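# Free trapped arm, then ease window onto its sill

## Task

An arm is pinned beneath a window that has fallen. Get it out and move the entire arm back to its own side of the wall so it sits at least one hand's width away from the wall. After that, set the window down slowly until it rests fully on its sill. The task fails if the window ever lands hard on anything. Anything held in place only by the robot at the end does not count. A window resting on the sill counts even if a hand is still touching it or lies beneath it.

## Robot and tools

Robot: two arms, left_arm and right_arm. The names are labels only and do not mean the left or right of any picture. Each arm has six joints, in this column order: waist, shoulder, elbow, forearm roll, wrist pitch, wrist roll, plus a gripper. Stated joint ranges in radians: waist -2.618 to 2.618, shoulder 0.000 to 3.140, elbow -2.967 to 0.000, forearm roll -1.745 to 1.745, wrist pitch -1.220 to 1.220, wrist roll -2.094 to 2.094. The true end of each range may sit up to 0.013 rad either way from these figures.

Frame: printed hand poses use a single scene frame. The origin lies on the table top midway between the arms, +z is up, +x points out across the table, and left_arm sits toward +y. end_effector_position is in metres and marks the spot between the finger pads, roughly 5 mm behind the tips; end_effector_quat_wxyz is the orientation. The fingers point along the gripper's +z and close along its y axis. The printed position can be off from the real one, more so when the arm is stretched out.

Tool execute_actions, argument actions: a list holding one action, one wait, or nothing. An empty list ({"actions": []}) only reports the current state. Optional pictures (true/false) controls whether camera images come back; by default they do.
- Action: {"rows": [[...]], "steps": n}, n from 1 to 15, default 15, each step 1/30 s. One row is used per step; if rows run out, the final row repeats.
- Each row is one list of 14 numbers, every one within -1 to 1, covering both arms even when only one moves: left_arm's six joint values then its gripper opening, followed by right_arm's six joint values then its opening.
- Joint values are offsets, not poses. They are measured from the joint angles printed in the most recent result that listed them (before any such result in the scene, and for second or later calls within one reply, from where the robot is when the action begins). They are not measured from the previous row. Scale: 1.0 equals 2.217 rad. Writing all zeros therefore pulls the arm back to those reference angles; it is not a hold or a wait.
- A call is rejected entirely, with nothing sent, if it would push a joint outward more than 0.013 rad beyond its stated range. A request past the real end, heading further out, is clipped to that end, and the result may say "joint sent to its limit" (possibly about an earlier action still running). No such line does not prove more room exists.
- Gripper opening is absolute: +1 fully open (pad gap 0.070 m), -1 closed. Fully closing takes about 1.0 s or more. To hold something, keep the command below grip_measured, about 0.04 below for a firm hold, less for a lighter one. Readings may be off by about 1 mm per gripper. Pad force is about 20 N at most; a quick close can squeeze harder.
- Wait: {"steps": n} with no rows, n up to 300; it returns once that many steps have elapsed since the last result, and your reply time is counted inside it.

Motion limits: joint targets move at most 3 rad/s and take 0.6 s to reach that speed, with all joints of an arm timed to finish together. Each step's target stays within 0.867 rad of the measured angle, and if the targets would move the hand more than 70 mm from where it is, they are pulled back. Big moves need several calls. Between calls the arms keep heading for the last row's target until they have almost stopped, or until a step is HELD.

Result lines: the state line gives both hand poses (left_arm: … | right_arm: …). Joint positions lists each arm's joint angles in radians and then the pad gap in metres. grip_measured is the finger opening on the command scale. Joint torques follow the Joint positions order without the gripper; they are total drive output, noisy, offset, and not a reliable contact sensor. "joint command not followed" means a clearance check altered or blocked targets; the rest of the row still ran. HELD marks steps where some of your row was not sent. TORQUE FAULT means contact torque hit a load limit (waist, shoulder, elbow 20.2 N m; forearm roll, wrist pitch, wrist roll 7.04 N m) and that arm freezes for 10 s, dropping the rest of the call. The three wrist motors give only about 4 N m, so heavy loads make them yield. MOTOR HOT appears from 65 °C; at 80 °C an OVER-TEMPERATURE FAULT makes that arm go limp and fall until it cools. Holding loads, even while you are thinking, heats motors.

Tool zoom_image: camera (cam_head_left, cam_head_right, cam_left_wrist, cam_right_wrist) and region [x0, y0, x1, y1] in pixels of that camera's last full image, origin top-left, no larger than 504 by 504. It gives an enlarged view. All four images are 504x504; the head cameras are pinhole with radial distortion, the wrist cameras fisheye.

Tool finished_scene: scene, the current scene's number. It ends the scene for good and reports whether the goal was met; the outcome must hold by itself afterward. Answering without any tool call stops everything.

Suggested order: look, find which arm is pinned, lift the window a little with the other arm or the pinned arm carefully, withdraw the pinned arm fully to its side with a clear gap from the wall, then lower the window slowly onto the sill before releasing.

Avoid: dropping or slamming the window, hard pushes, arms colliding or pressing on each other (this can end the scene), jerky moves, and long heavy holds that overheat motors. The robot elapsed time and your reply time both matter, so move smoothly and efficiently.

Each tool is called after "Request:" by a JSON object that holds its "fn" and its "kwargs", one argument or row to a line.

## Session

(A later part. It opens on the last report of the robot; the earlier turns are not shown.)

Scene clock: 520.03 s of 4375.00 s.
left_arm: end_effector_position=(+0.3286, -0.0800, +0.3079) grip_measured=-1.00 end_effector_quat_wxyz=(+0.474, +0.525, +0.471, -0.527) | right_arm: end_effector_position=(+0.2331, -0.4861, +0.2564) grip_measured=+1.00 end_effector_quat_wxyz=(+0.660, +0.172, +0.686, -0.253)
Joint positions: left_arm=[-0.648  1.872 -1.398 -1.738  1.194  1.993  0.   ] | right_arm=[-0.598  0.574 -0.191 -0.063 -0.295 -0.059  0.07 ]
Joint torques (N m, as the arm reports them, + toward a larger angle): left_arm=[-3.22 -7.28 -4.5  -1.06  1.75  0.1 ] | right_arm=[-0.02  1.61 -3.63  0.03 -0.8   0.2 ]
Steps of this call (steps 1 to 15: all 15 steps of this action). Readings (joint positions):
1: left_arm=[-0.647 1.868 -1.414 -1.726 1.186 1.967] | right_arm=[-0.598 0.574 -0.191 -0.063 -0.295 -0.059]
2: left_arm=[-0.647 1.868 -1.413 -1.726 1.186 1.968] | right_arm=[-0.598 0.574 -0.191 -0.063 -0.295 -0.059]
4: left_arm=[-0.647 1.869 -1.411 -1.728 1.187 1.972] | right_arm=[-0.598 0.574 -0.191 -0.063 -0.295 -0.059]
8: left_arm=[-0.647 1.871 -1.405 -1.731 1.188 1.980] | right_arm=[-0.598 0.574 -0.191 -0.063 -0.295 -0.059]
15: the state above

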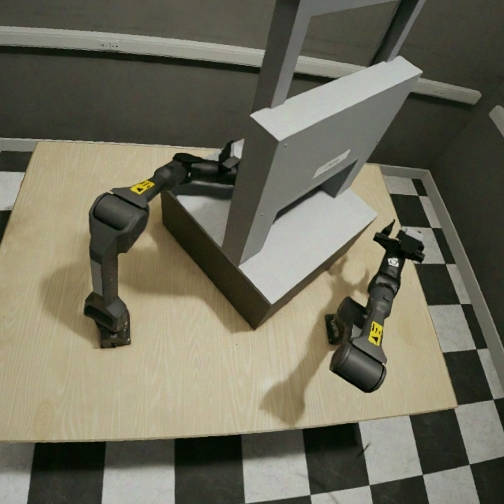

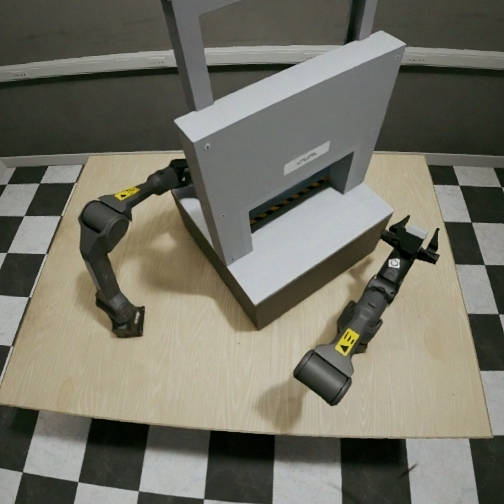

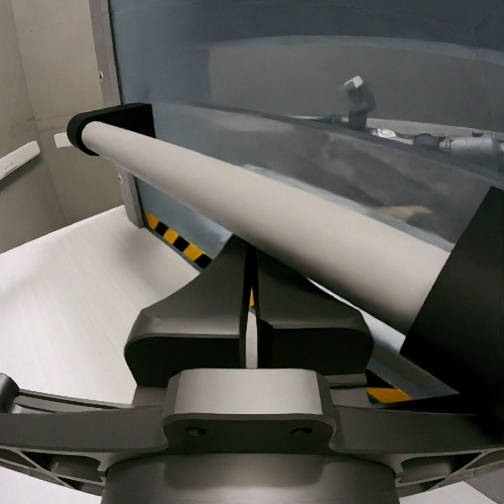

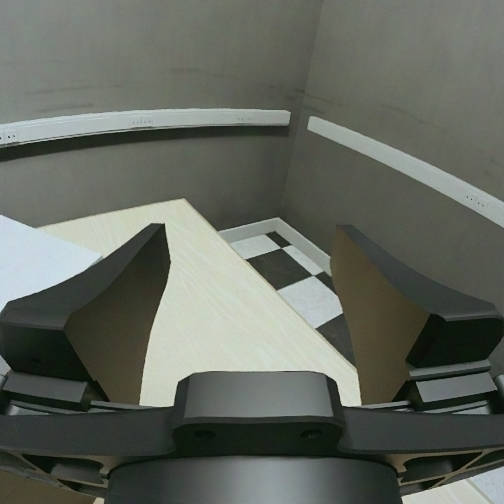

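Request:
{"fn": "execute_actions", "kwargs": {
  "actions": [
    {"rows": [[0,0.0005,0.0012,0,0.0003,0.0018,-1,0,0,0,0,0,0,1],[0,0.001,0.0024,0,0.0005,0.0035,-1,0,0,0,0,0,0,1],[0,0.0014,0.0036,-0.001,0.0008,0.0053,-1,0,0,0,0,0,0,1],[0,0.0018,0.0048,-0.001,0.001,0.007,-1,0,0,0,0,0,0,1],[0,0.0023,0.006,-0.0015,0.0013,0.0088,-1,0,0,0,0,0,0,1],[0,0.0027,0.0072,-0.002,0.0016,0.0105,-1,0,0,0,0,0,0,1],[0,0.0032,0.0084,-0.002,0.0018,0.0123,-1,0,0,0,0,0,0,1],[0,0.0036,0.0096,-0.002,0.0021,0.014,-1,0,0,0,0,0,0,1],[0,0.0041,0.0108,-0.002,0.0023,0.0158,-1,0,0,0,0,0,0,1],[0,0.0045,0.012,-0.002,0.0026,0.0175,-1,0,0,0,0,0,0,1]], "steps": 15}
  ]
}}

Scene clock: 528.53 s of 4375.00 s.
left_arm: end_effector_position=(+0.3278, -0.0796, +0.2955) grip_measured=-1.00 end_effector_quat_wxyz=(+0.472, +0.529, +0.472, -0.524) | right_arm: end_effector_position=(+0.2331, -0.4861, +0.2564) grip_measured=+1.00 end_effector_quat_wxyz=(+0.660, +0.172, +0.686, -0.253)
Joint positions: left_arm=[-0.647  1.883 -1.37  -1.743  1.199  2.033  0.   ] | right_arm=[-0.598  0.574 -0.191 -0.063 -0.295 -0.059  0.07 ]
Joint torques (N m, as the arm reports them, + toward a larger angle): left_arm=[ 0.5  -5.4  -3.98 -0.92  0.31 -0.05] | right_arm=[-0.03  1.6  -3.67  0.03 -0.79  0.2 ]
Steps of this call (steps 1 to 15: the robot went on to your last target; steps 16 to 90: nothing new was sent; then 5.00 s passed at rest; steps 91 to 105: all 15 steps of this action). Readings (joint positions):
91: left_arm=[-0.647 1.875 -1.396 -1.736 1.191 1.994] | right_arm=[-0.598 0.574 -0.191 -0.063 -0.295 -0.059]
92: left_arm=[-0.647 1.875 -1.394 -1.738 1.193 1.997] | right_arm=[-0.598 0.574 -0.191 -0.063 -0.295 -0.059]
94: left_arm=[-0.647 1.876 -1.388 -1.741 1.195 2.005] | right_arm=[-0.598 0.574 -0.191 -0.063 -0.295 -0.059]
98: left_arm=[-0.647 1.880 -1.377 -1.743 1.197 2.022] | right_arm=[-0.598 0.574 -0.191 -0.063 -0.295 -0.059]
105: the state above

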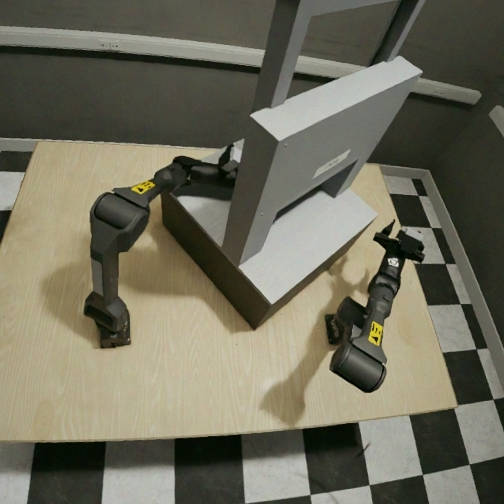

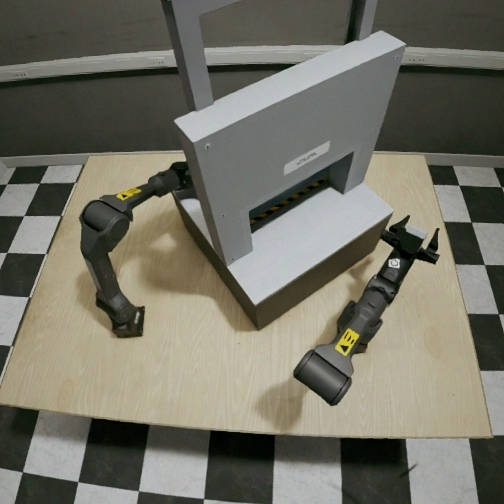

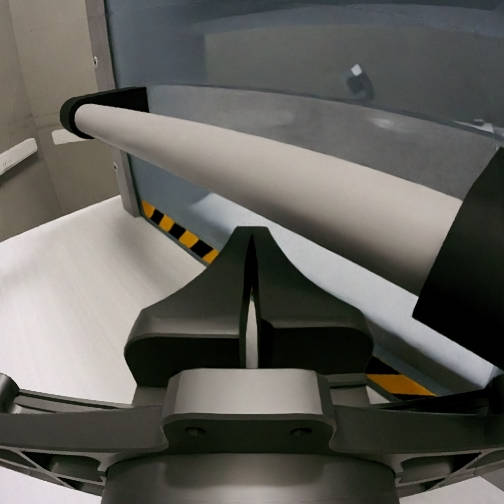

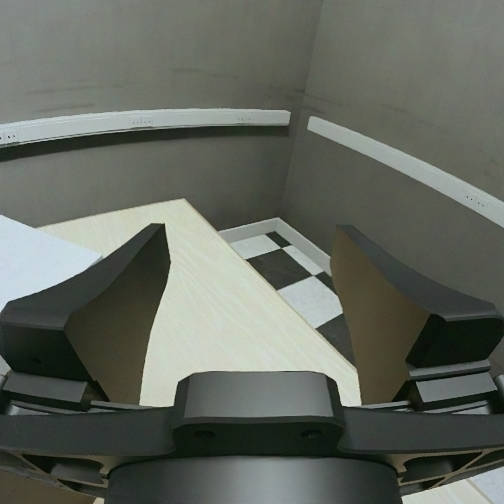

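Request:
{"fn": "finished_scene", "kwargs": {
  "scene": 1
}}

The scene is finished: the task was done.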